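# Flip the stapler cover open past vertical and leave it

## Task

Swing the stapler's top cover open until it is well beyond vertical, so staples could be put in from above, with the stapler left resting open on the table by itself and not held open by the robot. Finish by releasing it and moving the grippers away.

## Robot and tools

Robot: two six-joint arms, left_arm and right_arm, each with a parallel two-finger gripper and a wrist camera (cam_left_wrist and cam_right_wrist, both 672x504 pixels). The arm names are labels only and have nothing to do with image sides. The left_arm base is at (-0.049, +0.268, 0) m and the right_arm base at (-0.013, -0.342, 0) m, both turned a little about z.

Scene frame: origin on the table surface midway between the arms, +x out across the table, +z up, and left_arm on the +y side. Reported gripper positions are in metres with orientation as quat_wxyz. The printed hand position may be somewhat wrong, especially when the arm is stretched far. A gripper's fingers extend along its own +z and separate along its own y. The reported point sits between the finger pads, just under 1 cm back from the tips.

Tool execute_actions, argument actions: a list holding at most one item. Three uses:
- Empty list []: no command, just returns the state, with camera pictures.
- Action: {"rows": [...], "steps": N}, N from 4 to 15 (default 15), each step 1/30 s. Every row is applied for one step; if there are fewer rows than steps, the final row keeps being used.
- Wait: {"steps": N} with no rows, N up to 300; it returns once N steps have elapsed since the previous result, and your reply time counts toward those steps.
Optional pictures: true adds camera images to a non-empty call.

Each row is one flat list of 14 numbers covering both arms, even if only one moves: left_arm waist, shoulder, elbow, wrist pitch, wrist yaw, wrist roll, gripper opening, then the same seven for right_arm. The six joint values are absolute target angles in radians (joint space, not Cartesian), in the same form the Joint positions line shows. Stated ranges: waist -2.618 to 3.054, shoulder 0.000 to 3.142, elbow 0.000 to 3.142, wrist pitch -1.571 to 1.571, wrist yaw -1.571 to 1.571, wrist roll -2.094 to 2.094. The true end stop may lie up to 0.036 rad either way of these. A target more than 0.036 rad beyond a stated end, and further out than the joint's last reported angle, gets the whole call refused and nothing is sent. A target past the real stop is clipped there and the result prints "joint sent to its limit" (possibly about an earlier, still-running action); no such message does not prove more travel exists. The opening is an absolute setting from -1 (closed) to +1 (fully open, 0.087 m between pads).

Motion details: friction may leave a joint up to about 0.031 rad short, and changes smaller than that may do nothing. Per step, each joint's target is capped ahead of its measured angle (waist 0.202, shoulder 0.258, elbow 0.238, wrist pitch 0.573, wrist yaw and roll 0.522 rad), and a step whose targets would move the gripper over 70 mm from where it is gets scaled back, so big moves take several actions. The result is sampled 4 steps before an action ends; those last steps run while you think. Between calls the arms keep heading to the last row sent until they have nearly stopped or a step is HELD; after that only a new action moves them further. Fingers already moving keep moving.

Result lines: left_arm: ... | right_arm: ... gives each gripper pose. Joint positions and Joint velocities list, per arm, the six joints (rad, rad/s) and then the pad gap (m, m/s). grip_measured is the measured finger opening on the command scale; each gripper may read off by up to about 1 mm, consistently. To hold something, command an opening below grip_measured: about 0.02 lower grips firmly, smaller differences more gently. Pads push up to roughly 20 N; snapping shut fast can squeeze harder or even spring the fingers open. "joint command not followed" means the clearance check changed or blocked joint targets on some steps while the rest of the row still ran. HELD marks steps on which your row, fully or partly, was not sent.

zoom_image: camera (cam_left_wrist or cam_right_wrist) and region [x0, y0, x1, y1] in pixels of that camera's latest image, origin top-left, no larger than 504 by 504; returns a closer view. Intrinsics: cam_left_wrist fx=fy=401.079, cx=335.679, cy=251.809; cam_right_wrist fx=fy=432.326, cx=334.521, cy=252.623. Camera frame: +z forward, +x right, +y down.

read_manual: optional section ("licences" only); gives licence text and moves nothing.

finished_scene: scene = the number of the current scene; irreversible, grades it and begins the next one, whose task appears in its result. Replying with no tool call ends everything.

Cautions: random brief tugs may act on a held part or shove loose objects. Nothing may leave the table. Keep the arms from colliding or pressing on each other. Avoid drops, slips, slamming and forceful pushing; move smoothly and efficiently. Holding loads warms motors: a MOTOR HOT warning comes at 75 °C; at 90 °C that arm halts for 10 s; at 100 °C its motors and gripper go slack and the arm falls. Such halts appear as OVER-TEMPERATURE FAULT lines. The simulation keeps going while you write, so be brief. Before ending, the cover must stay open past upright by itself, grippers released and withdrawn.

Each tool is called by a JSON object that holds its "fn" and its "kwargs", one argument or row to a line.

## Session

{"fn": "execute_actions", "kwargs": {
  "actions": []
}}

Scene clock: 0.00 s of 4900.00 s.
left_arm: end_effector_position=(+0.3047, +0.1334, +0.1284) grip_measured=+0.988 end_effector_quat_wxyz=(+0.418, +0.726, +0.542, +0.069) | right_arm: end_effector_position=(+0.0177, -0.4489, +0.1008) grip_measured=+0.989 end_effector_quat_wxyz=(-0.106, +0.753, +0.610, -0.224)
Joint positions: left_arm=[-0.224  1.318  0.825 -0.257  0.345  1.398  0.087] | right_arm=[-0.707  1.233  0.885 -1.459  0.447  0.958  0.087]
Joint velocities: left_arm=[ 0.007  0.002  0.002  0.022 -0.007 -0.022 -0.   ] | right_arm=[ 0.002 -0.002 -0.007 -0.037  0.022  0.007  0.001]
Motor temperatures (°C, as the motors report them): left_arm=[23 20 22 21 22 19] | right_arm=[20 20 22 22 24 21]

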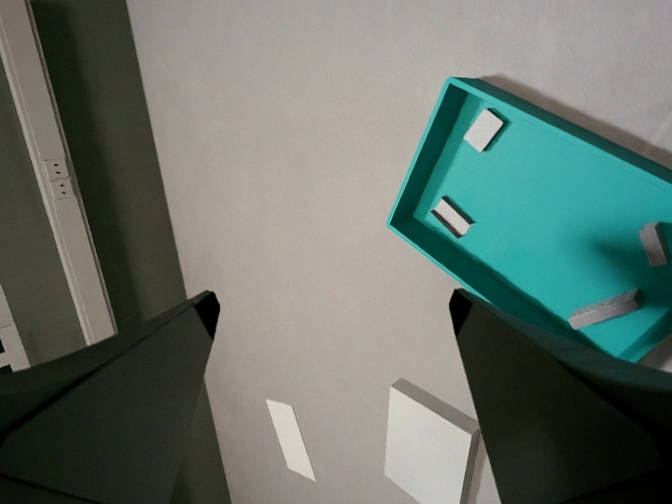

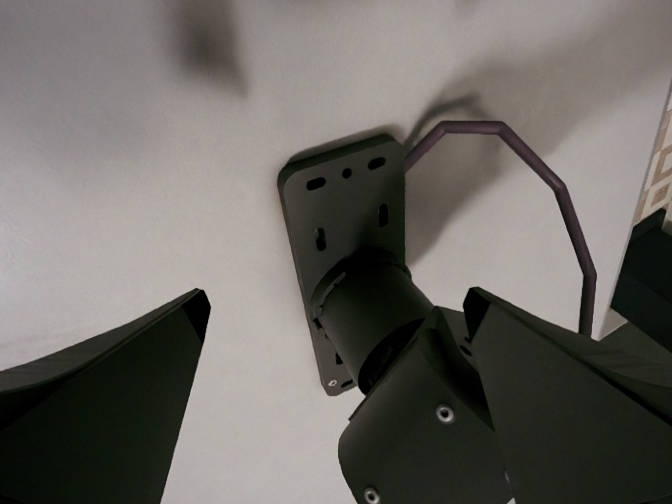

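{"fn": "execute_actions", "kwargs": {
  "actions": [
    {"rows":[[-0.25,1.1,1.1,-0.3,0,0,1,-0.4,1.05,1.1,-1.0,0.2,0.4,1]],"steps":15}
  ]
}}

{"fn": "execute_actions", "kwargs": {
  "actions": [
    {"rows":[[-0.25,1.0,1.05,-0.35,0,0,1,0.4,1.0,1.05,-0.35,0,0,1]],"steps":15}
  ]
}}

{"fn": "execute_actions", "kwargs": {
  "actions": [
    {"steps":30}
  ],
  "pictures": true
}}

Scene clock: 0.77 s of 4900.00 s.
left_arm: end_effector_position=(+0.3113, +0.1586, +0.3121) grip_measured=+0.988 end_effector_quat_wxyz=(+0.607, +0.374, +0.699, +0.058) | right_arm: end_effector_position=(+0.1703, -0.4886, +0.1855) grip_measured=+0.989 end_effector_quat_wxyz=(+0.273, +0.511, +0.805, -0.128)
Joint positions: left_arm=[-0.242  1.095  1.102 -0.268  0.065  0.603  0.087] | right_arm=[-0.409  1.052  1.103 -1.053  0.239  0.483  0.087]
Joint velocities: left_arm=[-0.017 -0.291  0.198  0.3   -0.388 -2.835  0.   ] | right_arm=[ 0.002 -0.002  0.002  0.33  -0.198 -0.549  0.   ]
Motor temperatures (°C, as the motors report them): left_arm=[23 20 22 22 22 19] | right_arm=[20 20 22 22 24 21]
Steps of this call (steps 1 to 12: nothing new was sent; steps 13 to 23: the first 11 steps of this action). Readings (joint positions):
13: left_arm=[-0.226 1.310 0.835 -0.272 0.323 1.363] | right_arm=[-0.692 1.224 0.893 -1.443 0.432 0.918]
14: left_arm=[-0.228 1.294 0.853 -0.292 0.291 1.317] | right_arm=[-0.655 1.203 0.916 -1.403 0.405 0.861]
16: left_arm=[-0.231 1.249 0.909 -0.306 0.237 1.219] | right_arm=[-0.567 1.150 0.985 -1.311 0.361 0.754]
20: left_arm=[-0.239 1.148 1.047 -0.301 0.119 0.899] | right_arm=[-0.420 1.067 1.088 -1.123 0.271 0.557]
23: the state above

Scene clock: 1.27 s of 4900.00 s.
left_arm: end_effector_position=(+0.2815, +0.1553, +0.3055) grip_measured=+0.988 end_effector_quat_wxyz=(+0.598, +0.144, +0.783, -0.094) | right_arm: end_effector_position=(+0.3238, -0.3385, +0.2758) grip_measured=+0.989 end_effector_quat_wxyz=(+0.552, +0.031, +0.833, +0.007)
Joint positions: left_arm=[-0.242  1.011  1.073 -0.333  0.01   0.028  0.087] | right_arm=[ 0.194  1.02   1.073 -0.454  0.046  0.069  0.087]
Joint velocities: left_arm=[-0.007  0.017  0.002  0.007 -0.051 -0.198  0.   ] | right_arm=[ 2.088 -0.027  0.012  0.755 -0.227 -0.344 -0.001]
Motor temperatures (°C, as the motors report them): left_arm=[23 20 22 22 22 19] | right_arm=[20 20 22 22 24 21]
Steps of this call (steps 1 to 4: the last 4 steps of your previous action; steps 5 to 15: the first 11 steps of this action). Readings (joint positions):
5: left_arm=[-0.242 1.081 1.101 -0.278 0.026 0.211] | right_arm=[-0.392 1.047 1.095 -0.990 0.211 0.395]
6: left_arm=[-0.242 1.063 1.088 -0.291 0.022 0.170] | right_arm=[-0.348 1.042 1.084 -0.922 0.188 0.344]
8: left_arm=[-0.242 1.028 1.073 -0.317 0.016 0.111] | right_arm=[-0.254 1.037 1.077 -0.791 0.145 0.262]
12: left_arm=[-0.242 1.011 1.073 -0.326 0.011 0.049] | right_arm=[-0.022 1.027 1.073 -0.562 0.081 0.130]
15: the state above

Scene clock: 2.27 s of 4900.00 s.
left_arm: end_effector_position=(+0.2807, +0.1550, +0.3040) grip_measured=+0.988 end_effector_quat_wxyz=(+0.595, +0.135, +0.786, -0.099) | right_arm: end_effector_position=(+0.3256, -0.2641, +0.2966) grip_measured=+0.989 end_effector_quat_wxyz=(+0.587, -0.087, +0.802, +0.067)
Joint positions: left_arm=[-0.242  1.011  1.073 -0.339  0.008  0.007  0.087] | right_arm=[ 0.396  1.016  1.073 -0.364  0.004  0.006  0.087]
Joint velocities: left_arm=[-0.002  0.002 -0.012 -0.007 -0.066 -0.081  0.001] | right_arm=[-0.022 -0.012 -0.017 -0.022  0.081 -0.051  0.001]
Motor temperatures (°C, as the motors report them): left_arm=[23 20 22 22 22 19] | right_arm=[20 20 23 22 24 21]
Kept back: nothing.
Steps of this call (steps 1 to 4: the last 4 steps of your previous action; steps 5 to 30: the robot went on to your last target). Readings (joint positions):
1: left_arm=[-0.242 1.011 1.073 -0.335 0.009 0.024] | right_arm=[0.267 1.019 1.073 -0.432 0.039 0.056]
2: left_arm=[-0.242 1.011 1.073 -0.336 0.009 0.020] | right_arm=[0.330 1.018 1.073 -0.415 0.027 0.045]
4: left_arm=[-0.242 1.011 1.073 -0.337 0.009 0.016] | right_arm=[0.389 1.018 1.073 -0.394 0.008 0.030]
8: left_arm=[-0.242 1.011 1.073 -0.339 0.008 0.011] | right_arm=[0.396 1.016 1.073 -0.374 0.004 0.016]
30: the state above
All arms were judged still, so your last target was given up. Only a new action makes them travel on or press farther. Fingers that are still opening or closing keep moving.

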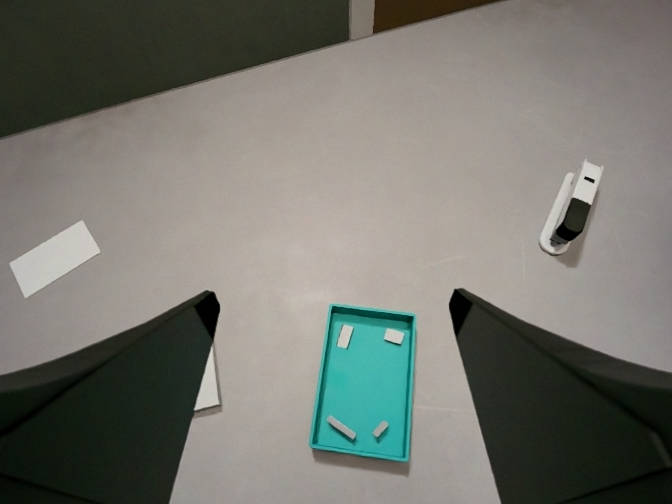

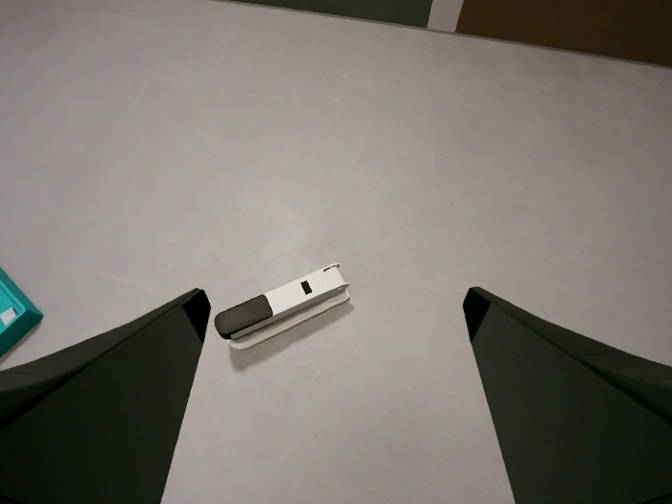

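{"fn": "zoom_image", "kwargs": {
  "camera": "cam_right_wrist",
  "region": [190, 230, 390, 390]
}}

{"fn": "zoom_image", "kwargs": {
  "camera": "cam_left_wrist",
  "region": [500, 140, 660, 280]
}}

Region (190, 230, 390, 390) of cam_right_wrist's 672x504 image, scaled by 2.520, with more detail than that image has; it fills the top 403 rows of this view, and the rest is white.

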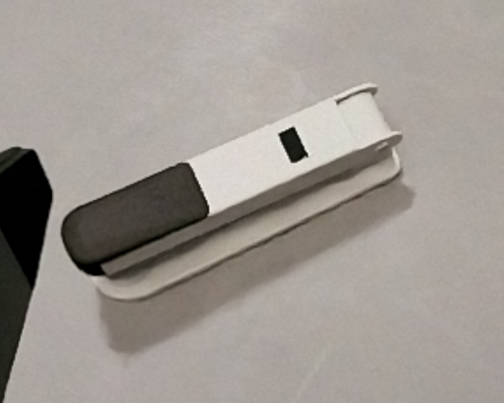

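Region (500, 140, 660, 280) of cam_left_wrist's 672x504 image, scaled by 3.150, with more detail than that image has; it fills the top 441 rows of this view, and the rest is white.

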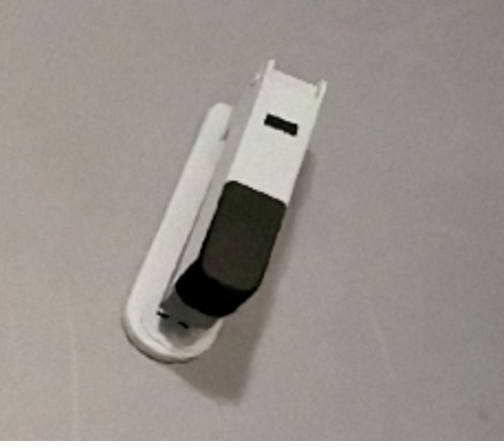

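{"fn": "execute_actions", "kwargs": {
  "actions": [
    {"rows":[[-0.684,1.975,0.80,0.874,0.09,0,1,0.2,1.0,1.05,-0.35,0,0,1]],"steps":15}
  ]
}}

{"fn": "execute_actions", "kwargs": {
  "actions": [
    {"steps":40}
  ],
  "pictures": true
}}

Scene clock: 5.60 s of 4900.00 s.
left_arm: end_effector_position=(+0.2968, -0.0519, +0.1744) grip_measured=+0.988 end_effector_quat_wxyz=(+0.575, +0.296, +0.723, -0.241) | right_arm: end_effector_position=(+0.3343, -0.3294, +0.2969) grip_measured=+0.989 end_effector_quat_wxyz=(+0.591, -0.012, +0.807, +0.010)
Joint positions: left_arm=[-0.64   1.53   0.853  0.453  0.057  0.006  0.087] | right_arm=[ 0.206  1.016  1.073 -0.363  0.004  0.004  0.087]
Joint velocities: left_arm=[-0.886  2.43  -0.168  3.187  0.198 -0.037 -0.001] | right_arm=[ 0.007 -0.012 -0.022  0.037 -0.037 -0.007 -0.   ]
Motor temperatures (°C, as the motors report them): left_arm=[23 20 22 23 22 19] | right_arm=[20 20 23 24 24 21]
Steps of this call (steps 1 to 89: nothing new was sent; steps 90 to 100: the first 11 steps of this action). Readings (joint positions):
90: left_arm=[-0.256 1.020 1.058 -0.298 0.005 0.006] | right_arm=[0.370 1.016 1.073 -0.364 -0.010 0.004]
91: left_arm=[-0.288 1.041 1.038 -0.224 0.008 0.006] | right_arm=[0.312 1.016 1.073 -0.364 -0.013 0.004]
93: left_arm=[-0.361 1.112 0.986 -0.089 0.019 0.006] | right_arm=[0.225 1.016 1.073 -0.363 -0.000 0.004]
97: left_arm=[-0.524 1.316 0.891 0.177 0.036 0.006] | right_arm=[0.206 1.016 1.073 -0.363 0.004 0.004]
100: the state above

Scene clock: 6.93 s of 4900.00 s.
left_arm: end_effector_position=(+0.2956, -0.0890, +0.0309) grip_measured=+0.988 end_effector_quat_wxyz=(+0.528, +0.331, +0.741, -0.250) | right_arm: end_effector_position=(+0.3343, -0.3294, +0.2969) grip_measured=+0.989 end_effector_quat_wxyz=(+0.591, -0.012, +0.807, +0.010)
Joint positions: left_arm=[-0.688  1.989  0.799  0.866  0.084  0.007  0.087] | right_arm=[ 0.206  1.016  1.073 -0.363  0.004  0.004  0.087]
Joint velocities: left_arm=[-0.002 -0.012 -0.012  0.037  0.095 -0.022 -0.   ] | right_arm=[-0.007 -0.012  0.002  0.037 -0.007 -0.007  0.   ]
Motor temperatures (°C, as the motors report them): left_arm=[23 21 22 24 22 19] | right_arm=[20 20 23 25 24 21]
Kept back: nothing.
Steps of this call (steps 1 to 4: the last 4 steps of your previous action; steps 5 to 40: the robot went on to your last target). Readings (joint positions):
1: left_arm=[-0.665 1.617 0.850 0.547 0.067 0.006] | right_arm=[0.206 1.016 1.073 -0.363 0.004 0.004]
2: left_arm=[-0.680 1.702 0.850 0.618 0.074 0.006] | right_arm=[0.206 1.016 1.073 -0.363 0.004 0.004]
4: left_arm=[-0.689 1.858 0.846 0.704 0.082 0.006] | right_arm=[0.206 1.016 1.073 -0.363 0.004 0.004]
8: left_arm=[-0.688 1.997 0.800 0.755 0.083 0.009] | right_arm=[0.206 1.016 1.073 -0.363 0.004 0.004]
40: the state above

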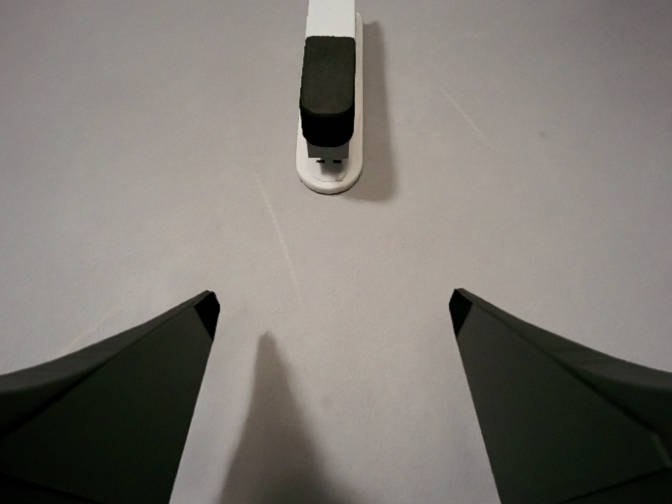

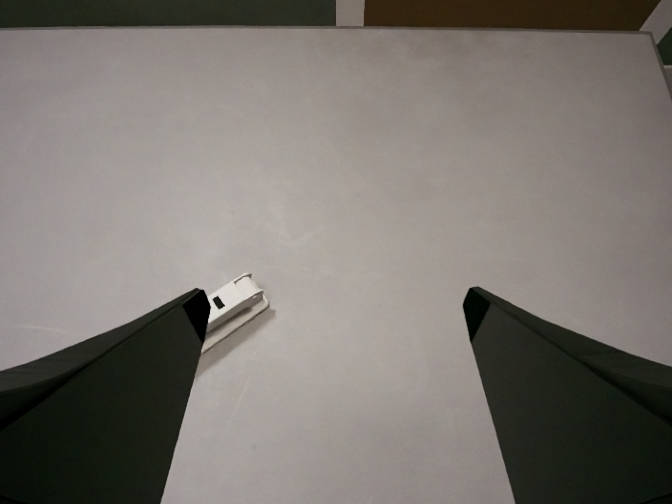

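{"fn": "zoom_image", "kwargs": {
  "camera": "cam_left_wrist",
  "region": [260, 60, 410, 210]
}}

Region (260, 60, 410, 210) of cam_left_wrist's 672x504 image, scaled by 3.360, with more detail than that image has.

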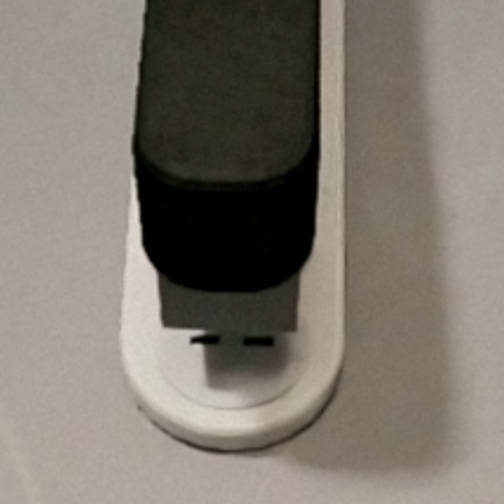

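{"fn": "execute_actions", "kwargs": {
  "actions": [
    {"rows":[[-0.688,2.02,0.85,0.85,0.085,0,0.6,0.2,1.0,1.05,-0.35,0,0,1],[-0.688,2.05,0.91,0.83,0.085,0,0.5,0.2,1.0,1.05,-0.35,0,0,1],[-0.688,2.08,0.97,0.80,0.085,0,0.4,0.2,1.0,1.05,-0.35,0,0,1],[-0.688,2.11,1.02,0.78,0.085,0,0.4,0.2,1.0,1.05,-0.35,0,0,1],[-0.688,2.14,1.07,0.76,0.085,0,0.4,0.2,1.0,1.05,-0.35,0,0,1],[-0.688,2.17,1.12,0.74,0.085,0,0.4,0.2,1.0,1.05,-0.35,0,0,1],[-0.688,2.2,1.17,0.72,0.085,0,0.4,0.2,1.0,1.05,-0.35,0,0,1],[-0.688,2.23,1.22,0.70,0.085,0,0.4,0.2,1.0,1.05,-0.35,0,0,1],[-0.688,2.25,1.26,0.68,0.085,0,0.4,0.2,1.0,1.05,-0.35,0,0,1],[-0.688,2.27,1.285,0.67,0.085,0,0.4,0.2,1.0,1.05,-0.35,0,0,1]],"steps":15}
  ]
}}

{"fn": "execute_actions", "kwargs": {
  "actions": [
    {"steps":15}
  ],
  "pictures": true
}}

Scene clock: 7.93 s of 4900.00 s.
left_arm: end_effector_position=(+0.3680, -0.1599, +0.0496) grip_measured=+0.400 end_effector_quat_wxyz=(+0.557, +0.324, +0.719, -0.260) | right_arm: end_effector_position=(+0.3343, -0.3294, +0.2969) grip_measured=+0.989 end_effector_quat_wxyz=(+0.591, -0.012, +0.807, +0.010)
Joint positions: left_arm=[-0.688  2.23   1.242  0.74   0.084  0.007  0.061] | right_arm=[ 0.206  1.016  1.073 -0.363  0.004  0.004  0.087]
Joint velocities: left_arm=[ 0.012  0.437  0.711 -0.359 -0.066 -0.022  0.001] | right_arm=[ 0.002 -0.002 -0.027  0.051  0.007 -0.007  0.001]
Motor temperatures (°C, as the motors report them): left_arm=[23 21 23 24 22 19] | right_arm=[20 20 23 25 24 21]
Steps of this call (steps 1 to 15: the robot went on to your last target; steps 16 to 19: nothing new was sent; steps 20 to 30: the first 11 steps of this action). Readings (joint positions):
20: left_arm=[-0.688 1.990 0.803 0.864 0.084 0.007] | right_arm=[0.206 1.016 1.073 -0.363 0.004 0.004]
21: left_arm=[-0.688 1.999 0.819 0.857 0.084 0.007] | right_arm=[0.206 1.016 1.073 -0.363 0.004 0.004]
23: left_arm=[-0.688 2.044 0.903 0.833 0.084 0.007] | right_arm=[0.206 1.016 1.073 -0.363 0.004 0.004]
27: left_arm=[-0.688 2.160 1.118 0.781 0.084 0.007] | right_arm=[0.206 1.016 1.073 -0.363 0.004 0.004]
30: the state above

Scene clock: 8.43 s of 4900.00 s.
left_arm: end_effector_position=(+0.3668, -0.1586, +0.0322) grip_measured=+0.400 end_effector_quat_wxyz=(+0.535, +0.330, +0.736, -0.252) | right_arm: end_effector_position=(+0.3343, -0.3294, +0.2969) grip_measured=+0.989 end_effector_quat_wxyz=(+0.591, -0.012, +0.807, +0.010)
Joint positions: left_arm=[-0.688  2.253  1.265  0.681  0.084  0.007  0.061] | right_arm=[ 0.206  1.016  1.073 -0.363  0.004  0.004  0.087]
Joint velocities: left_arm=[ 0.002 -0.012 -0.032 -0.051 -0.095  0.022 -0.001] | right_arm=[ 0.007  0.017 -0.002  0.007 -0.066 -0.037 -0.   ]
Motor temperatures (°C, as the motors report them): left_arm=[23 22 23 24 22 19] | right_arm=[20 20 23 25 24 21]
Kept back: nothing.
Steps of this call (steps 1 to 4: the last 4 steps of your previous action; steps 5 to 15: the robot went on to your last target). Readings (joint positions):
1: left_arm=[-0.688 2.240 1.258 0.731 0.084 0.007] | right_arm=[0.206 1.016 1.073 -0.363 0.004 0.004]
2: left_arm=[-0.688 2.246 1.264 0.722 0.084 0.007] | right_arm=[0.206 1.016 1.073 -0.363 0.004 0.004]
4: left_arm=[-0.688 2.250 1.265 0.706 0.084 0.007] | right_arm=[0.206 1.016 1.073 -0.363 0.004 0.004]
8: left_arm=[-0.688 2.253 1.265 0.687 0.084 0.007] | right_arm=[0.206 1.016 1.073 -0.363 0.004 0.004]
15: the state above

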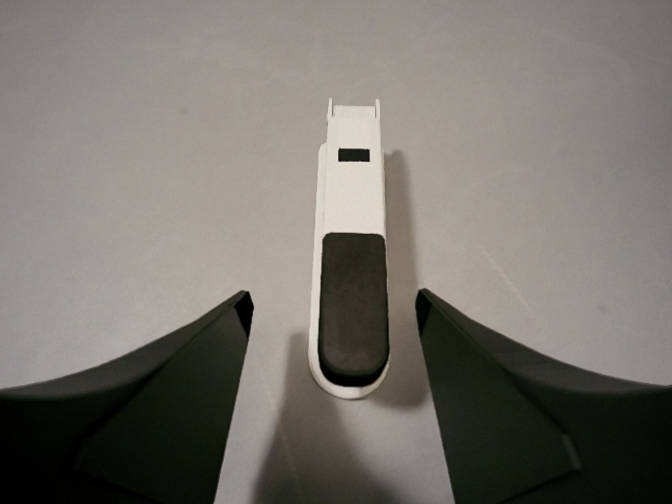

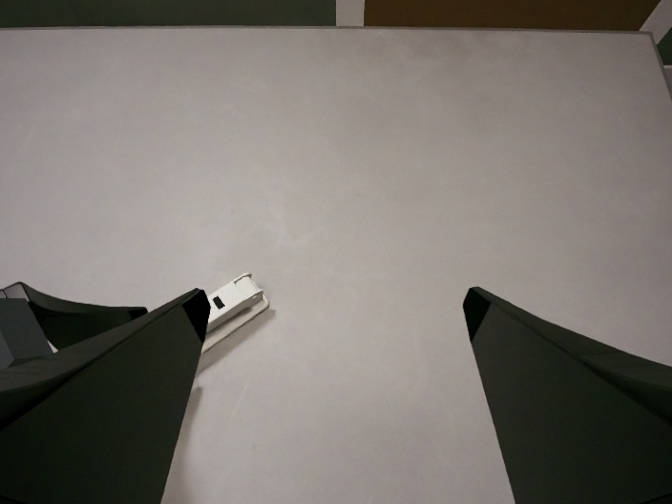

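{"fn": "execute_actions", "kwargs": {
  "actions": [
    {"rows":[[-0.70,2.3,1.265,0.675,0.085,0,0.2,0.2,1.0,1.05,-0.35,0,0,1]],"steps":15}
  ],
  "pictures": true
}}

Scene clock: 8.93 s of 4900.00 s.
left_arm: end_effector_position=(+0.3622, -0.1582, +0.0123) grip_measured=+0.200 end_effector_quat_wxyz=(+0.520, +0.335, +0.745, -0.248) | right_arm: end_effector_position=(+0.3343, -0.3294, +0.2969) grip_measured=+0.989 end_effector_quat_wxyz=(+0.591, -0.012, +0.807, +0.010)
Joint positions: left_arm=[-0.693  2.286  1.265  0.678  0.084  0.007  0.053] | right_arm=[ 0.206  1.016  1.073 -0.363  0.004  0.004  0.087]
Joint velocities: left_arm=[-0.007 -0.007 -0.007  0.022  0.022 -0.022 -0.001] | right_arm=[-0.017 -0.002  0.002  0.037  0.007 -0.037 -0.001]
Motor temperatures (°C, as the motors report them): left_arm=[23 22 23 24 22 19] | right_arm=[20 20 23 25 24 21]
Steps of this call (steps 1 to 4: the robot went on to your last target; steps 5 to 15: the first 11 steps of this action). Readings (joint positions):
5: left_arm=[-0.689 2.255 1.265 0.682 0.084 0.007] | right_arm=[0.206 1.016 1.073 -0.363 0.004 0.004]
6: left_arm=[-0.690 2.259 1.265 0.685 0.084 0.007] | right_arm=[0.206 1.016 1.073 -0.363 0.004 0.004]
8: left_arm=[-0.691 2.271 1.265 0.684 0.084 0.007] | right_arm=[0.206 1.016 1.073 -0.363 0.004 0.004]
12: left_arm=[-0.693 2.285 1.265 0.678 0.084 0.007] | right_arm=[0.206 1.016 1.073 -0.363 0.004 0.004]
15: the state above

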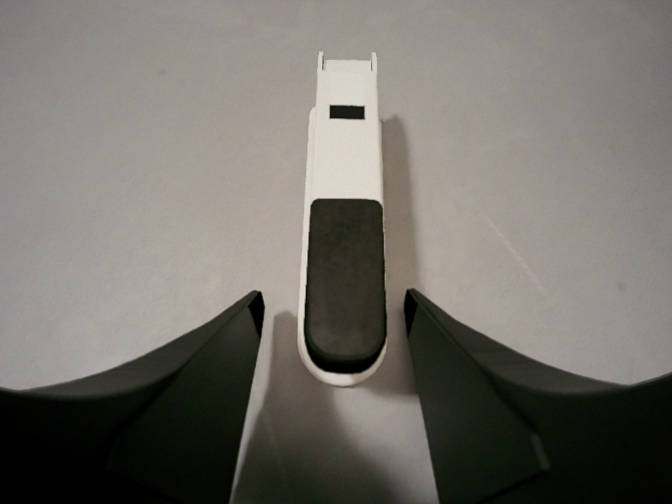

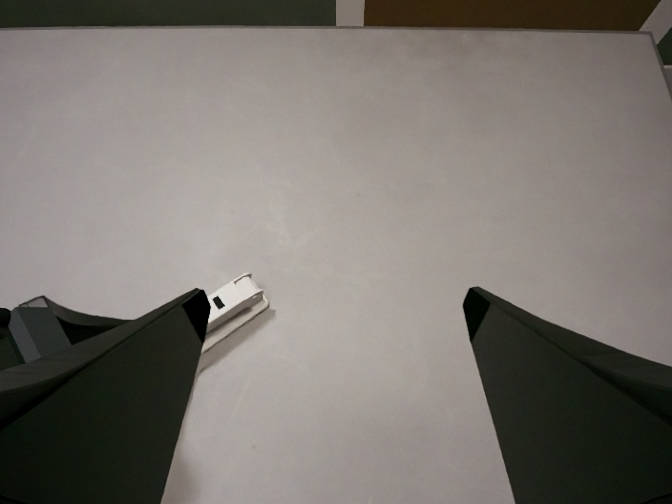

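{"fn": "execute_actions", "kwargs": {
  "actions": [
    {"rows":[[-0.70,2.3,1.265,0.65,0.085,0,0.15,0.2,1.0,1.05,-0.35,0,0,1],[-0.70,2.3,1.265,0.65,0.085,0,0.1,0.2,1.0,1.05,-0.35,0,0,1],[-0.70,2.3,1.265,0.65,0.085,0,0.05,0.2,1.0,1.05,-0.35,0,0,1],[-0.70,2.3,1.265,0.65,0.085,0,0.0,0.2,1.0,1.05,-0.35,0,0,1],[-0.70,2.3,1.265,0.65,0.085,0,-0.05,0.2,1.0,1.05,-0.35,0,0,1],[-0.70,2.3,1.265,0.65,0.085,0,-0.1,0.2,1.0,1.05,-0.35,0,0,1],[-0.70,2.3,1.265,0.65,0.085,0,-0.14,0.2,1.0,1.05,-0.35,0,0,1],[-0.70,2.3,1.265,0.65,0.085,0,-0.18,0.2,1.0,1.05,-0.35,0,0,1],[-0.70,2.3,1.265,0.65,0.085,0,-0.21,0.2,1.0,1.05,-0.35,0,0,1],[-0.70,2.3,1.265,0.65,0.085,0,-0.24,0.2,1.0,1.05,-0.35,0,0,1],[-0.70,2.3,1.265,0.65,0.085,0,-0.27,0.2,1.0,1.05,-0.35,0,0,1],[-0.70,2.3,1.265,0.65,0.085,0,-0.30,0.2,1.0,1.05,-0.35,0,0,1],[-0.70,2.3,1.265,0.65,0.085,0,-0.33,0.2,1.0,1.05,-0.35,0,0,1]],"steps":15}
  ]
}}

{"fn": "execute_actions", "kwargs": {
  "actions": [
    {"steps":10}
  ],
  "pictures": true
}}

Scene clock: 10.70 s of 4900.00 s.
left_arm: end_effector_position=(+0.3607, -0.1568, +0.0088) grip_measured=-0.255 end_effector_quat_wxyz=(+0.514, +0.336, +0.750, -0.246) | right_arm: end_effector_position=(+0.3343, -0.3294, +0.2969) grip_measured=+0.989 end_effector_quat_wxyz=(+0.591, -0.012, +0.807, +0.010)
Joint positions: left_arm=[-0.693  2.286  1.265  0.661  0.084  0.007  0.033] | right_arm=[ 0.206  1.016  1.073 -0.363  0.004  0.004  0.087]
Joint velocities: left_arm=[-0.002 -0.017  0.012  0.007  0.022 -0.051 -0.027] | right_arm=[ 0.002 -0.002  0.002 -0.022  0.051 -0.051  0.002]
Motor temperatures (°C, as the motors report them): left_arm=[23 23 23 25 22 19] | right_arm=[20 21 23 26 24 21]
Steps of this call (steps 1 to 4: the last 4 steps of your previous action; steps 5 to 15: the robot went on to your last target; steps 16 to 42: nothing new was sent; steps 43 to 53: the first 11 steps of this action). Readings (joint positions):
43: left_arm=[-0.693 2.286 1.265 0.676 0.084 0.007] | right_arm=[0.206 1.016 1.073 -0.363 0.004 0.004]
44: left_arm=[-0.693 2.286 1.265 0.673 0.084 0.007] | right_arm=[0.206 1.016 1.073 -0.363 0.004 0.004]
46: left_arm=[-0.693 2.286 1.265 0.668 0.084 0.007] | right_arm=[0.206 1.016 1.073 -0.363 0.004 0.004]
50: left_arm=[-0.693 2.286 1.265 0.663 0.084 0.007] | right_arm=[0.206 1.016 1.073 -0.363 0.004 0.004]
53: the state above

Scene clock: 11.03 s of 4900.00 s.
left_arm: end_effector_position=(+0.3606, -0.1567, +0.0086) grip_measured=-0.330 end_effector_quat_wxyz=(+0.514, +0.337, +0.750, -0.246) | right_arm: end_effector_position=(+0.3343, -0.3294, +0.2969) grip_measured=+0.989 end_effector_quat_wxyz=(+0.591, -0.012, +0.807, +0.010)
Joint positions: left_arm=[-0.693  2.286  1.265  0.66   0.084  0.007  0.029] | right_arm=[ 0.206  1.016  1.073 -0.363  0.004  0.004  0.087]
Joint velocities: left_arm=[-0.012  0.012 -0.002  0.007 -0.066 -0.066 -0.   ] | right_arm=[-0.007 -0.007 -0.017 -0.066 -0.066 -0.022  0.001]
Motor temperatures (°C, as the motors report them): left_arm=[23 23 23 25 22 19] | right_arm=[20 21 23 26 24 21]
Kept back: nothing.
Steps of this call (steps 1 to 4: the last 4 steps of your previous action; steps 5 to 10: the robot went on to your last target). Readings (joint positions):
1: left_arm=[-0.693 2.286 1.265 0.661 0.084 0.007] | right_arm=[0.206 1.016 1.073 -0.363 0.004 0.004]
2: left_arm=[-0.693 2.286 1.265 0.661 0.084 0.007] | right_arm=[0.206 1.016 1.073 -0.363 0.004 0.004]
4: left_arm=[-0.693 2.286 1.265 0.661 0.084 0.007] | right_arm=[0.206 1.016 1.073 -0.363 0.004 0.004]
8: left_arm=[-0.693 2.286 1.265 0.660 0.084 0.007] | right_arm=[0.206 1.016 1.073 -0.363 0.004 0.004]
10: the state above

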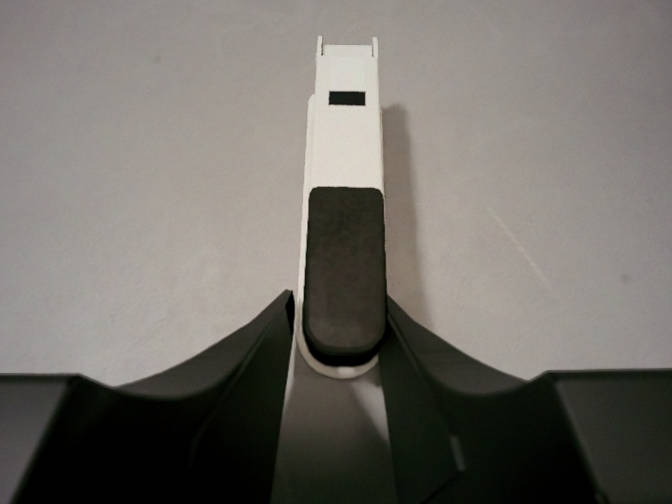

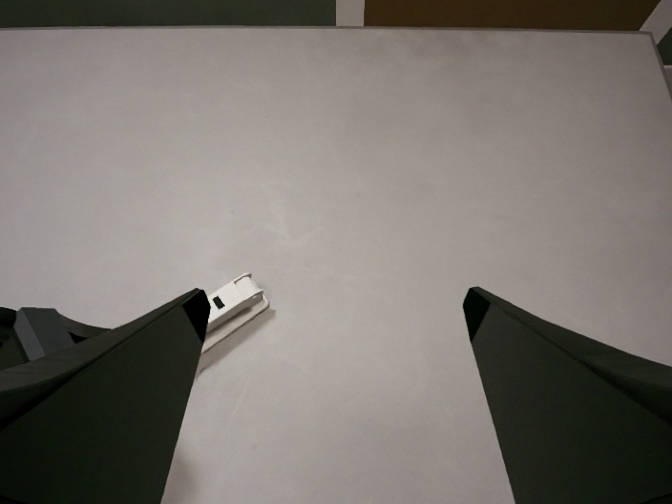

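{"fn": "execute_actions", "kwargs": {
  "actions": [
    {"rows":[[-0.71,2.3,1.265,0.655,0.085,0,-0.2,0.2,1.0,1.05,-0.35,0,0,1],[-0.71,2.3,1.265,0.655,0.085,0,-0.1,0.2,1.0,1.05,-0.35,0,0,1],[-0.71,2.3,1.265,0.655,0.085,0,-0.05,0.2,1.0,1.05,-0.35,0,0,1],[-0.71,2.3,1.265,0.655,0.085,0,-0.05,0.2,1.0,1.05,-0.35,0,0,1],[-0.71,2.3,1.265,0.61,0.085,0,-0.05,0.2,1.0,1.05,-0.35,0,0,1]],"steps":15}
  ]
}}

{"fn": "execute_actions", "kwargs": {
  "actions": [
    {"steps":10}
  ],
  "pictures": true
}}

Scene clock: 11.70 s of 4900.00 s.
left_arm: end_effector_position=(+0.3537, -0.1587, +0.0029) grip_measured=-0.050 end_effector_quat_wxyz=(+0.502, +0.343, +0.755, -0.244) | right_arm: end_effector_position=(+0.3343, -0.3294, +0.2969) grip_measured=+0.989 end_effector_quat_wxyz=(+0.591, -0.012, +0.807, +0.010)
Joint positions: left_arm=[-0.704  2.286  1.265  0.634  0.083  0.007  0.042] | right_arm=[ 0.206  1.016  1.073 -0.363  0.004  0.004  0.087]
Joint velocities: left_arm=[ 0.002 -0.012 -0.007 -0.081 -0.022  0.007 -0.   ] | right_arm=[ 0.002 -0.002 -0.007 -0.007 -0.095  0.022  0.001]
Motor temperatures (°C, as the motors report them): left_arm=[23 23 23 25 22 19] | right_arm=[20 21 24 26 24 21]
Steps of this call (steps 1 to 9: the robot went on to your last target; steps 10 to 20: the first 11 steps of this action). Readings (joint positions):
10: left_arm=[-0.694 2.286 1.265 0.660 0.084 0.007] | right_arm=[0.206 1.016 1.073 -0.363 0.004 0.004]
11: left_arm=[-0.695 2.286 1.265 0.660 0.084 0.007] | right_arm=[0.206 1.016 1.073 -0.363 0.004 0.004]
13: left_arm=[-0.699 2.286 1.265 0.660 0.084 0.007] | right_arm=[0.206 1.016 1.073 -0.363 0.004 0.004]
17: left_arm=[-0.704 2.286 1.265 0.641 0.083 0.007] | right_arm=[0.206 1.016 1.073 -0.363 0.004 0.004]
20: the state above

Scene clock: 12.03 s of 4900.00 s.
left_arm: end_effector_position=(+0.3534, -0.1584, +0.0022) grip_measured=-0.050 end_effector_quat_wxyz=(+0.501, +0.343, +0.756, -0.244) | right_arm: end_effector_position=(+0.3343, -0.3294, +0.2969) grip_measured=+0.989 end_effector_quat_wxyz=(+0.591, -0.012, +0.807, +0.010)
Joint positions: left_arm=[-0.704  2.286  1.265  0.631  0.083  0.007  0.042] | right_arm=[ 0.206  1.016  1.073 -0.363  0.004  0.004  0.087]
Joint velocities: left_arm=[ 0.002 -0.002 -0.002 -0.066 -0.007 -0.051  0.001] | right_arm=[ 0.002 -0.007 -0.012  0.007  0.037  0.037  0.001]
Motor temperatures (°C, as the motors report them): left_arm=[23 23 23 25 22 19] | right_arm=[20 21 24 26 24 21]
Kept back: nothing.
Steps of this call (steps 1 to 4: the last 4 steps of your previous action; steps 5 to 10: the robot went on to your last target). Readings (joint positions):
1: left_arm=[-0.704 2.286 1.265 0.633 0.083 0.007] | right_arm=[0.206 1.016 1.073 -0.363 0.004 0.004]
2: left_arm=[-0.704 2.286 1.265 0.632 0.083 0.007] | right_arm=[0.206 1.016 1.073 -0.363 0.004 0.004]
4: left_arm=[-0.704 2.286 1.265 0.631 0.083 0.007] | right_arm=[0.206 1.016 1.073 -0.363 0.004 0.004]
8: left_arm=[-0.704 2.286 1.265 0.631 0.083 0.007] | right_arm=[0.206 1.016 1.073 -0.363 0.004 0.004]
10: the state above

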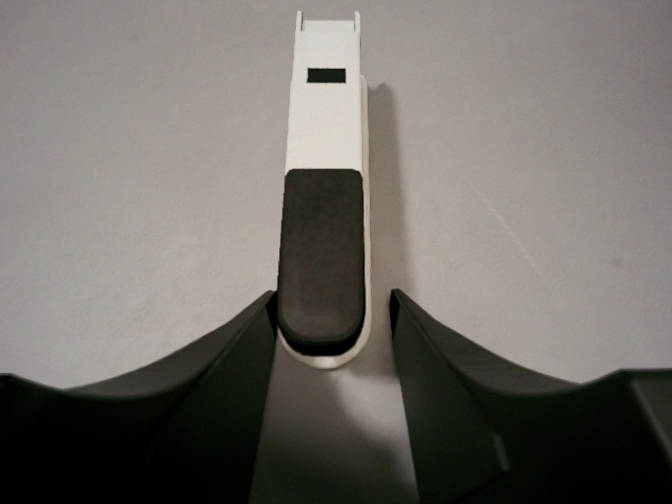

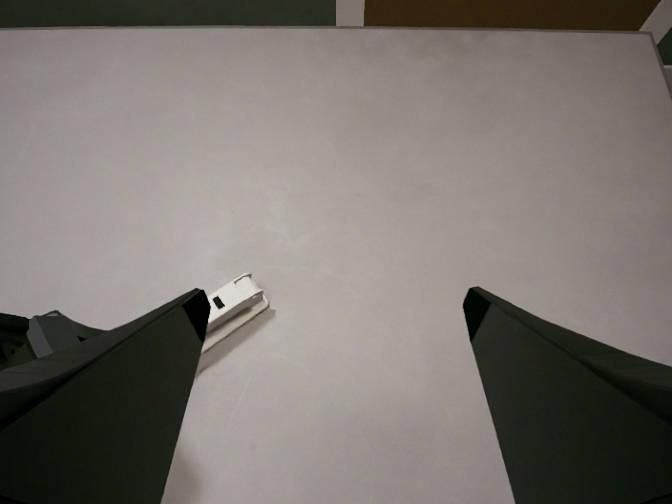

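{"fn": "execute_actions", "kwargs": {
  "actions": [
    {"rows":[[-0.692,2.3,1.29,0.66,0.085,0,0.05,0.2,1.0,1.05,-0.35,0,0,1],[-0.692,2.3,1.30,0.66,0.085,0,0.05,0.2,1.0,1.05,-0.35,0,0,1],[-0.692,2.31,1.31,0.66,0.085,0,0.05,0.2,1.0,1.05,-0.35,0,0,1],[-0.692,2.32,1.325,0.66,0.085,0,0.05,0.2,1.0,1.05,-0.35,0,0,1],[-0.692,2.335,1.335,0.65,0.085,0,0.05,0.2,1.0,1.05,-0.35,0,0,1],[-0.692,2.335,1.335,0.64,0.085,0,0.05,0.2,1.0,1.05,-0.35,0,0,1],[-0.692,2.335,1.335,0.61,0.085,0,0.05,0.2,1.0,1.05,-0.35,0,0,1]],"steps":15}
  ]
}}

{"fn": "execute_actions", "kwargs": {
  "actions": [
    {"steps":10}
  ],
  "pictures": true
}}

Scene clock: 12.83 s of 4900.00 s.
left_arm: end_effector_position=(+0.3645, -0.1648, +0.0064) grip_measured=+0.050 end_effector_quat_wxyz=(+0.510, +0.339, +0.751, -0.246) | right_arm: end_effector_position=(+0.3343, -0.3294, +0.2969) grip_measured=+0.989 end_effector_quat_wxyz=(+0.591, -0.012, +0.807, +0.010)
Joint positions: left_arm=[-0.699  2.313  1.315  0.631  0.083  0.007  0.046] | right_arm=[ 0.206  1.016  1.073 -0.363  0.004  0.004  0.087]
Joint velocities: left_arm=[-0.002  0.037 -0.002 -0.081  0.095 -0.051 -0.   ] | right_arm=[ 0.012 -0.002 -0.022  0.037 -0.051  0.022 -0.001]
Motor temperatures (°C, as the motors report them): left_arm=[23 24 23 25 22 19] | right_arm=[20 21 24 26 24 21]
Steps of this call (steps 1 to 13: the robot went on to your last target; steps 14 to 24: the first 11 steps of this action). Readings (joint positions):
14: left_arm=[-0.704 2.286 1.265 0.634 0.083 0.007] | right_arm=[0.206 1.016 1.073 -0.363 0.004 0.004]
15: left_arm=[-0.703 2.286 1.265 0.636 0.083 0.007] | right_arm=[0.206 1.016 1.073 -0.363 0.004 0.004]
17: left_arm=[-0.701 2.290 1.277 0.638 0.083 0.007] | right_arm=[0.206 1.016 1.073 -0.363 0.004 0.004]
21: left_arm=[-0.699 2.310 1.314 0.638 0.083 0.007] | right_arm=[0.206 1.016 1.073 -0.363 0.004 0.004]
24: the state above

Scene clock: 13.17 s of 4900.00 s.
left_arm: end_effector_position=(+0.3634, -0.1636, +0.0025) grip_measured=+0.050 end_effector_quat_wxyz=(+0.505, +0.340, +0.755, -0.244) | right_arm: end_effector_position=(+0.3343, -0.3294, +0.2969) grip_measured=+0.989 end_effector_quat_wxyz=(+0.591, -0.012, +0.807, +0.010)
Joint positions: left_arm=[-0.699  2.316  1.315  0.621  0.083  0.007  0.046] | right_arm=[ 0.206  1.016  1.073 -0.363  0.004  0.004  0.087]
Joint velocities: left_arm=[ 0.002 -0.017 -0.012 -0.066  0.022 -0.037 -0.001] | right_arm=[-0.007 -0.007 -0.002 -0.037  0.007  0.007 -0.   ]
Motor temperatures (°C, as the motors report them): left_arm=[23 24 23 25 22 19] | right_arm=[20 21 24 27 24 21]
Kept back: nothing.
Steps of this call (steps 1 to 4: the last 4 steps of your previous action; steps 5 to 10: the robot went on to your last target). Readings (joint positions):
1: left_arm=[-0.699 2.314 1.315 0.628 0.083 0.007] | right_arm=[0.206 1.016 1.073 -0.363 0.004 0.004]
2: left_arm=[-0.699 2.315 1.315 0.626 0.083 0.007] | right_arm=[0.206 1.016 1.073 -0.363 0.004 0.004]
4: left_arm=[-0.699 2.316 1.315 0.623 0.083 0.007] | right_arm=[0.206 1.016 1.073 -0.363 0.004 0.004]
8: left_arm=[-0.699 2.316 1.315 0.621 0.083 0.007] | right_arm=[0.206 1.016 1.073 -0.363 0.004 0.004]
10: the state above

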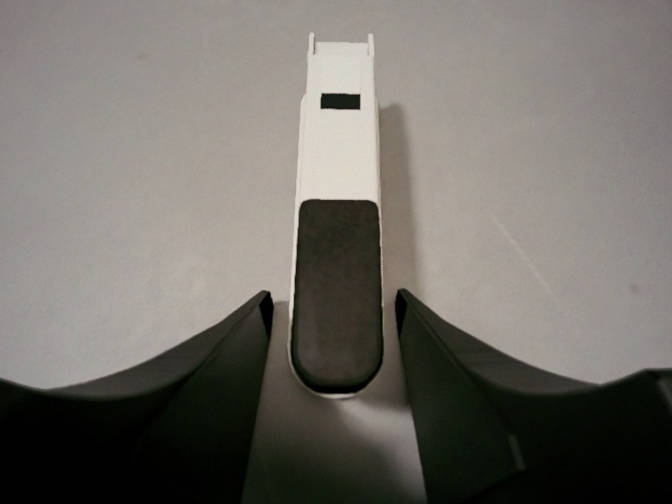

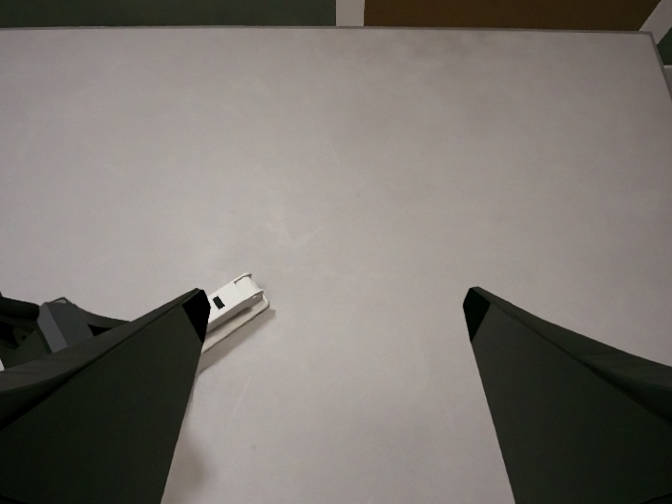

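Centered, not yet touching the table. Lower further and close.

{"fn": "execute_actions", "kwargs": {
  "actions": [
    {"rows":[[-0.699,2.335,1.315,0.57,0.085,0,0.0,0.2,1.0,1.05,-0.35,0,0,1]],"steps":15}
  ]
}}

{"fn": "execute_actions", "kwargs": {
  "actions": [
    {"rows":[[-0.699,2.335,1.315,0.57,0.085,0,-0.05,0.2,1.0,1.05,-0.35,0,0,1],[-0.699,2.335,1.315,0.57,0.085,0,-0.1,0.2,1.0,1.05,-0.35,0,0,1],[-0.699,2.335,1.315,0.57,0.085,0,-0.15,0.2,1.0,1.05,-0.35,0,0,1],[-0.699,2.335,1.315,0.57,0.085,0,-0.19,0.2,1.0,1.05,-0.35,0,0,1],[-0.699,2.335,1.315,0.57,0.085,0,-0.22,0.2,1.0,1.05,-0.35,0,0,1],[-0.699,2.335,1.315,0.57,0.085,0,-0.25,0.2,1.0,1.05,-0.35,0,0,1],[-0.699,2.335,1.315,0.57,0.085,0,-0.28,0.2,1.0,1.05,-0.35,0,0,1],[-0.699,2.335,1.315,0.57,0.085,0,-0.31,0.2,1.0,1.05,-0.35,0,0,1],[-0.699,2.335,1.315,0.57,0.085,0,-0.34,0.2,1.0,1.05,-0.35,0,0,1],[-0.699,2.335,1.315,0.57,0.085,0,-0.37,0.2,1.0,1.05,-0.35,0,0,1]],"steps":15}
  ]
}}

{"fn": "execute_actions", "kwargs": {
  "actions": [
    {"steps":5}
  ],
  "pictures": true
}}

Scene clock: 13.87 s of 4900.00 s.
left_arm: end_effector_position=(+0.3628, -0.1630, +0.0011) grip_measured=+0.000 end_effector_quat_wxyz=(+0.503, +0.341, +0.756, -0.243) | right_arm: end_effector_position=(+0.3343, -0.3294, +0.2969) grip_measured=+0.989 end_effector_quat_wxyz=(+0.591, -0.012, +0.807, +0.010)
Joint positions: left_arm=[-0.699  2.316  1.315  0.614  0.082  0.007  0.044] | right_arm=[ 0.206  1.016  1.073 -0.363  0.004  0.004  0.087]
Joint velocities: left_arm=[-0.007 -0.007 -0.027 -0.051  0.022  0.007 -0.   ] | right_arm=[ 0.007  0.002  0.027 -0.066  0.037  0.022  0.001]
Motor temperatures (°C, as the motors report them): left_arm=[23 24 24 25 22 19] | right_arm=[20 21 24 27 24 21]
Steps of this call (steps 1 to 10: the robot went on to your last target; steps 11 to 21: the first 11 steps of this action). Readings (joint positions):
11: left_arm=[-0.699 2.316 1.315 0.616 0.083 0.007] | right_arm=[0.206 1.016 1.073 -0.363 0.004 0.004]
12: left_arm=[-0.699 2.316 1.315 0.615 0.083 0.007] | right_arm=[0.206 1.016 1.073 -0.363 0.004 0.004]
14: left_arm=[-0.699 2.316 1.315 0.614 0.082 0.007] | right_arm=[0.206 1.016 1.073 -0.363 0.004 0.004]
18: left_arm=[-0.699 2.316 1.315 0.614 0.082 0.007] | right_arm=[0.206 1.016 1.073 -0.363 0.004 0.004]
21: the state above

Scene clock: 14.37 s of 4900.00 s.
left_arm: end_effector_position=(+0.3626, -0.1631, +0.0010) grip_measured=-0.233 end_effector_quat_wxyz=(+0.502, +0.341, +0.756, -0.243) | right_arm: end_effector_position=(+0.3343, -0.3294, +0.2969) grip_measured=+0.989 end_effector_quat_wxyz=(+0.591, -0.012, +0.807, +0.010)
Joint positions: left_arm=[-0.699  2.316  1.315  0.613  0.083  0.006  0.034] | right_arm=[ 0.206  1.016  1.073 -0.363  0.004  0.004  0.087]
Joint velocities: left_arm=[ 0.012  0.012  0.012  0.007  0.007 -0.022 -0.   ] | right_arm=[-0.002  0.002  0.002  0.022 -0.007 -0.007 -0.001]
Motor temperatures (°C, as the motors report them): left_arm=[23 24 24 25 22 19] | right_arm=[20 21 24 27 24 21]
Steps of this call (steps 1 to 4: the last 4 steps of your previous action; steps 5 to 15: the first 11 steps of this action). Readings (joint positions):
5: left_arm=[-0.699 2.316 1.315 0.614 0.082 0.007] | right_arm=[0.206 1.016 1.073 -0.363 0.004 0.004]
6: left_arm=[-0.699 2.316 1.315 0.614 0.081 0.007] | right_arm=[0.206 1.016 1.073 -0.363 0.004 0.004]
8: left_arm=[-0.699 2.316 1.315 0.613 0.080 0.007] | right_arm=[0.206 1.016 1.073 -0.363 0.004 0.004]
12: left_arm=[-0.699 2.316 1.315 0.613 0.083 0.006] | right_arm=[0.206 1.016 1.073 -0.363 0.004 0.004]
15: the state above

Scene clock: 14.53 s of 4900.00 s.
left_arm: end_effector_position=(+0.3626, -0.1631, +0.0010) grip_measured=-0.233 end_effector_quat_wxyz=(+0.502, +0.341, +0.756, -0.243) | right_arm: end_effector_position=(+0.3343, -0.3294, +0.2969) grip_measured=+0.989 end_effector_quat_wxyz=(+0.591, -0.012, +0.807, +0.010)
Joint positions: left_arm=[-0.699  2.316  1.315  0.613  0.083  0.006  0.034] | right_arm=[ 0.206  1.016  1.073 -0.363  0.004  0.004  0.087]
Joint velocities: left_arm=[ 0.007 -0.027  0.002  0.022  0.007  0.051 -0.   ] | right_arm=[-0.027  0.007 -0.007  0.051  0.022 -0.007  0.   ]
Motor temperatures (°C, as the motors report them): left_arm=[23 24 24 25 22 19] | right_arm=[20 21 24 27 24 21]
Kept back: nothing.
Steps of this call (steps 1 to 4: the last 4 steps of your previous action; step 5: the robot went on to your last target). Readings (joint positions):
1: left_arm=[-0.699 2.316 1.315 0.613 0.083 0.006] | right_arm=[0.206 1.016 1.073 -0.363 0.004 0.004]
2: left_arm=[-0.699 2.316 1.315 0.613 0.083 0.006] | right_arm=[0.206 1.016 1.073 -0.363 0.004 0.004]
4: left_arm=[-0.699 2.316 1.315 0.613 0.083 0.006] | right_arm=[0.206 1.016 1.073 -0.363 0.004 0.004]
5: the state above

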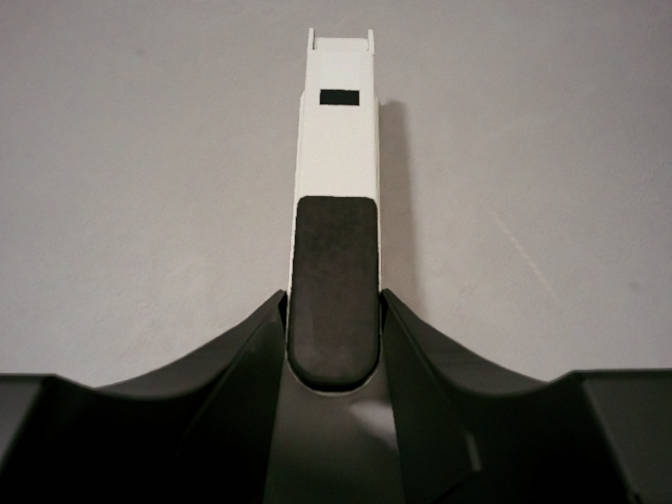

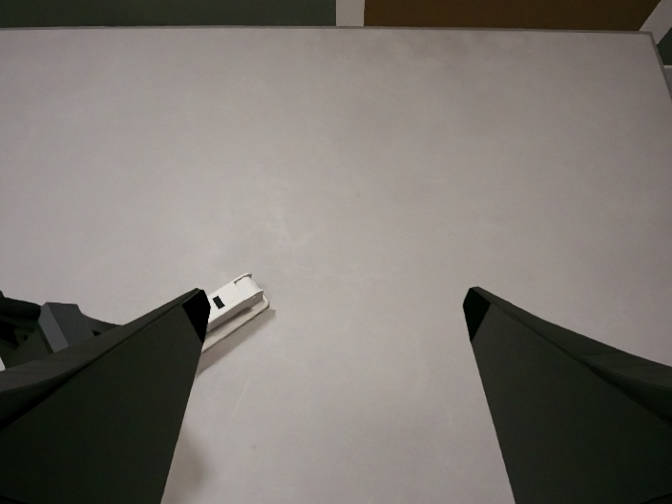

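{"fn": "execute_actions", "kwargs": {
  "actions": [
    {"rows":[[-0.71,2.33,1.315,0.605,0.083,0,-0.27,0.2,1.0,1.05,-0.35,0,0,1],[-0.72,2.33,1.315,0.605,0.083,0,-0.27,0.2,1.0,1.05,-0.35,0,0,1],[-0.73,2.33,1.315,0.605,0.083,0,-0.27,0.2,1.0,1.05,-0.35,0,0,1],[-0.742,2.33,1.315,0.605,0.083,0,-0.27,0.2,1.0,1.05,-0.35,0,0,1],[-0.754,2.33,1.315,0.605,0.083,0,-0.27,0.2,1.0,1.05,-0.35,0,0,1],[-0.766,2.33,1.315,0.605,0.083,0,-0.27,0.2,1.0,1.05,-0.35,0,0,1],[-0.778,2.33,1.315,0.605,0.083,0,-0.27,0.2,1.0,1.05,-0.35,0,0,1],[-0.79,2.33,1.315,0.605,0.083,0,-0.27,0.2,1.0,1.05,-0.35,0,0,1],[-0.802,2.33,1.315,0.605,0.083,0,-0.27,0.2,1.0,1.05,-0.35,0,0,1],[-0.814,2.33,1.315,0.605,0.083,0,-0.27,0.2,1.0,1.05,-0.35,0,0,1],[-0.826,2.33,1.315,0.605,0.083,0,-0.27,0.2,1.0,1.05,-0.35,0,0,1],[-0.838,2.33,1.315,0.605,0.083,0,-0.27,0.2,1.0,1.05,-0.35,0,0,1],[-0.848,2.33,1.315,0.605,0.083,0,-0.27,0.2,1.0,1.05,-0.35,0,0,1],[-0.856,2.33,1.315,0.605,0.083,0,-0.27,0.2,1.0,1.05,-0.35,0,0,1],[-0.86,2.33,1.315,0.605,0.083,0,-0.27,0.2,1.0,1.05,-0.35,0,0,1]],"steps":15}
  ]
}}

{"fn": "execute_actions", "kwargs": {
  "actions": [
    {"steps":12}
  ],
  "pictures": true
}}

Scene clock: 15.63 s of 4900.00 s.
left_arm: end_effector_position=(+0.3342, -0.1893, +0.0014) grip_measured=-0.233 end_effector_quat_wxyz=(+0.501, +0.359, +0.747, -0.248) | right_arm: end_effector_position=(+0.3343, -0.3294, +0.2969) grip_measured=+0.989 end_effector_quat_wxyz=(+0.591, -0.012, +0.807, +0.010)
Joint positions: left_arm=[-0.775  2.316  1.315  0.616  0.043  0.006  0.034] | right_arm=[ 0.206  1.016  1.073 -0.363  0.004  0.004  0.087]
Joint velocities: left_arm=[-0.418 -0.007 -0.002 -0.051  0.007 -0.022  0.   ] | right_arm=[-0.017  0.002 -0.002  0.022  0.007 -0.037  0.   ]
Motor temperatures (°C, as the motors report them): left_arm=[23 25 24 25 22 19] | right_arm=[20 21 24 27 24 21]
Steps of this call (steps 1 to 15: the robot went on to your last target; steps 16 to 22: nothing new was sent; steps 23 to 33: the first 11 steps of this action). Readings (joint positions):
23: left_arm=[-0.699 2.316 1.315 0.614 0.083 0.006] | right_arm=[0.206 1.016 1.073 -0.363 0.004 0.004]
24: left_arm=[-0.700 2.316 1.315 0.615 0.083 0.006] | right_arm=[0.206 1.016 1.073 -0.363 0.004 0.004]
26: left_arm=[-0.705 2.316 1.315 0.615 0.073 0.006] | right_arm=[0.206 1.016 1.073 -0.363 0.004 0.004]
30: left_arm=[-0.735 2.316 1.315 0.616 0.048 0.006] | right_arm=[0.206 1.016 1.073 -0.363 0.004 0.004]
33: the state above

Scene clock: 16.03 s of 4900.00 s.
left_arm: end_effector_position=(+0.2966, -0.2183, +0.0014) grip_measured=-0.233 end_effector_quat_wxyz=(+0.490, +0.389, +0.732, -0.269) | right_arm: end_effector_position=(+0.3343, -0.3294, +0.2969) grip_measured=+0.989 end_effector_quat_wxyz=(+0.591, -0.012, +0.807, +0.010)
Joint positions: left_arm=[-0.854  2.316  1.315  0.616  0.047  0.006  0.034] | right_arm=[ 0.206  1.016  1.073 -0.363  0.004  0.004  0.087]
Joint velocities: left_arm=[ 0.007 -0.022  0.002  0.022  0.037 -0.066  0.001] | right_arm=[ 0.012 -0.012 -0.012 -0.066 -0.066 -0.066 -0.001]
Motor temperatures (°C, as the motors report them): left_arm=[23 25 24 25 22 19] | right_arm=[20 21 24 27 24 21]
Kept back: nothing.
Steps of this call (steps 1 to 4: the last 4 steps of your previous action; steps 5 to 12: the robot went on to your last target). Readings (joint positions):
1: left_arm=[-0.790 2.316 1.315 0.616 0.043 0.006] | right_arm=[0.206 1.016 1.073 -0.363 0.004 0.004]
2: left_arm=[-0.805 2.316 1.315 0.616 0.043 0.006] | right_arm=[0.206 1.016 1.073 -0.363 0.004 0.004]
4: left_arm=[-0.831 2.316 1.315 0.616 0.043 0.006] | right_arm=[0.206 1.016 1.073 -0.363 0.004 0.004]
8: left_arm=[-0.854 2.316 1.315 0.616 0.045 0.006] | right_arm=[0.206 1.016 1.073 -0.363 0.004 0.004]
12: the state above

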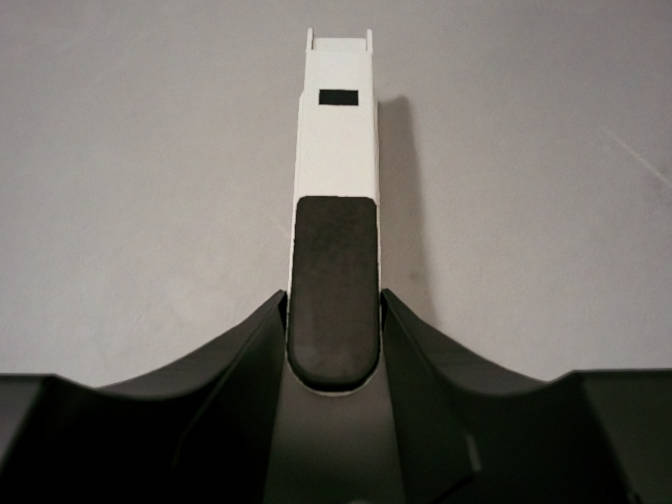

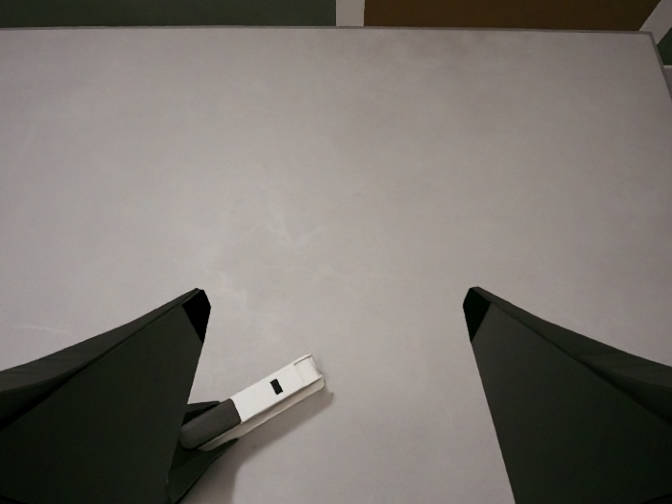

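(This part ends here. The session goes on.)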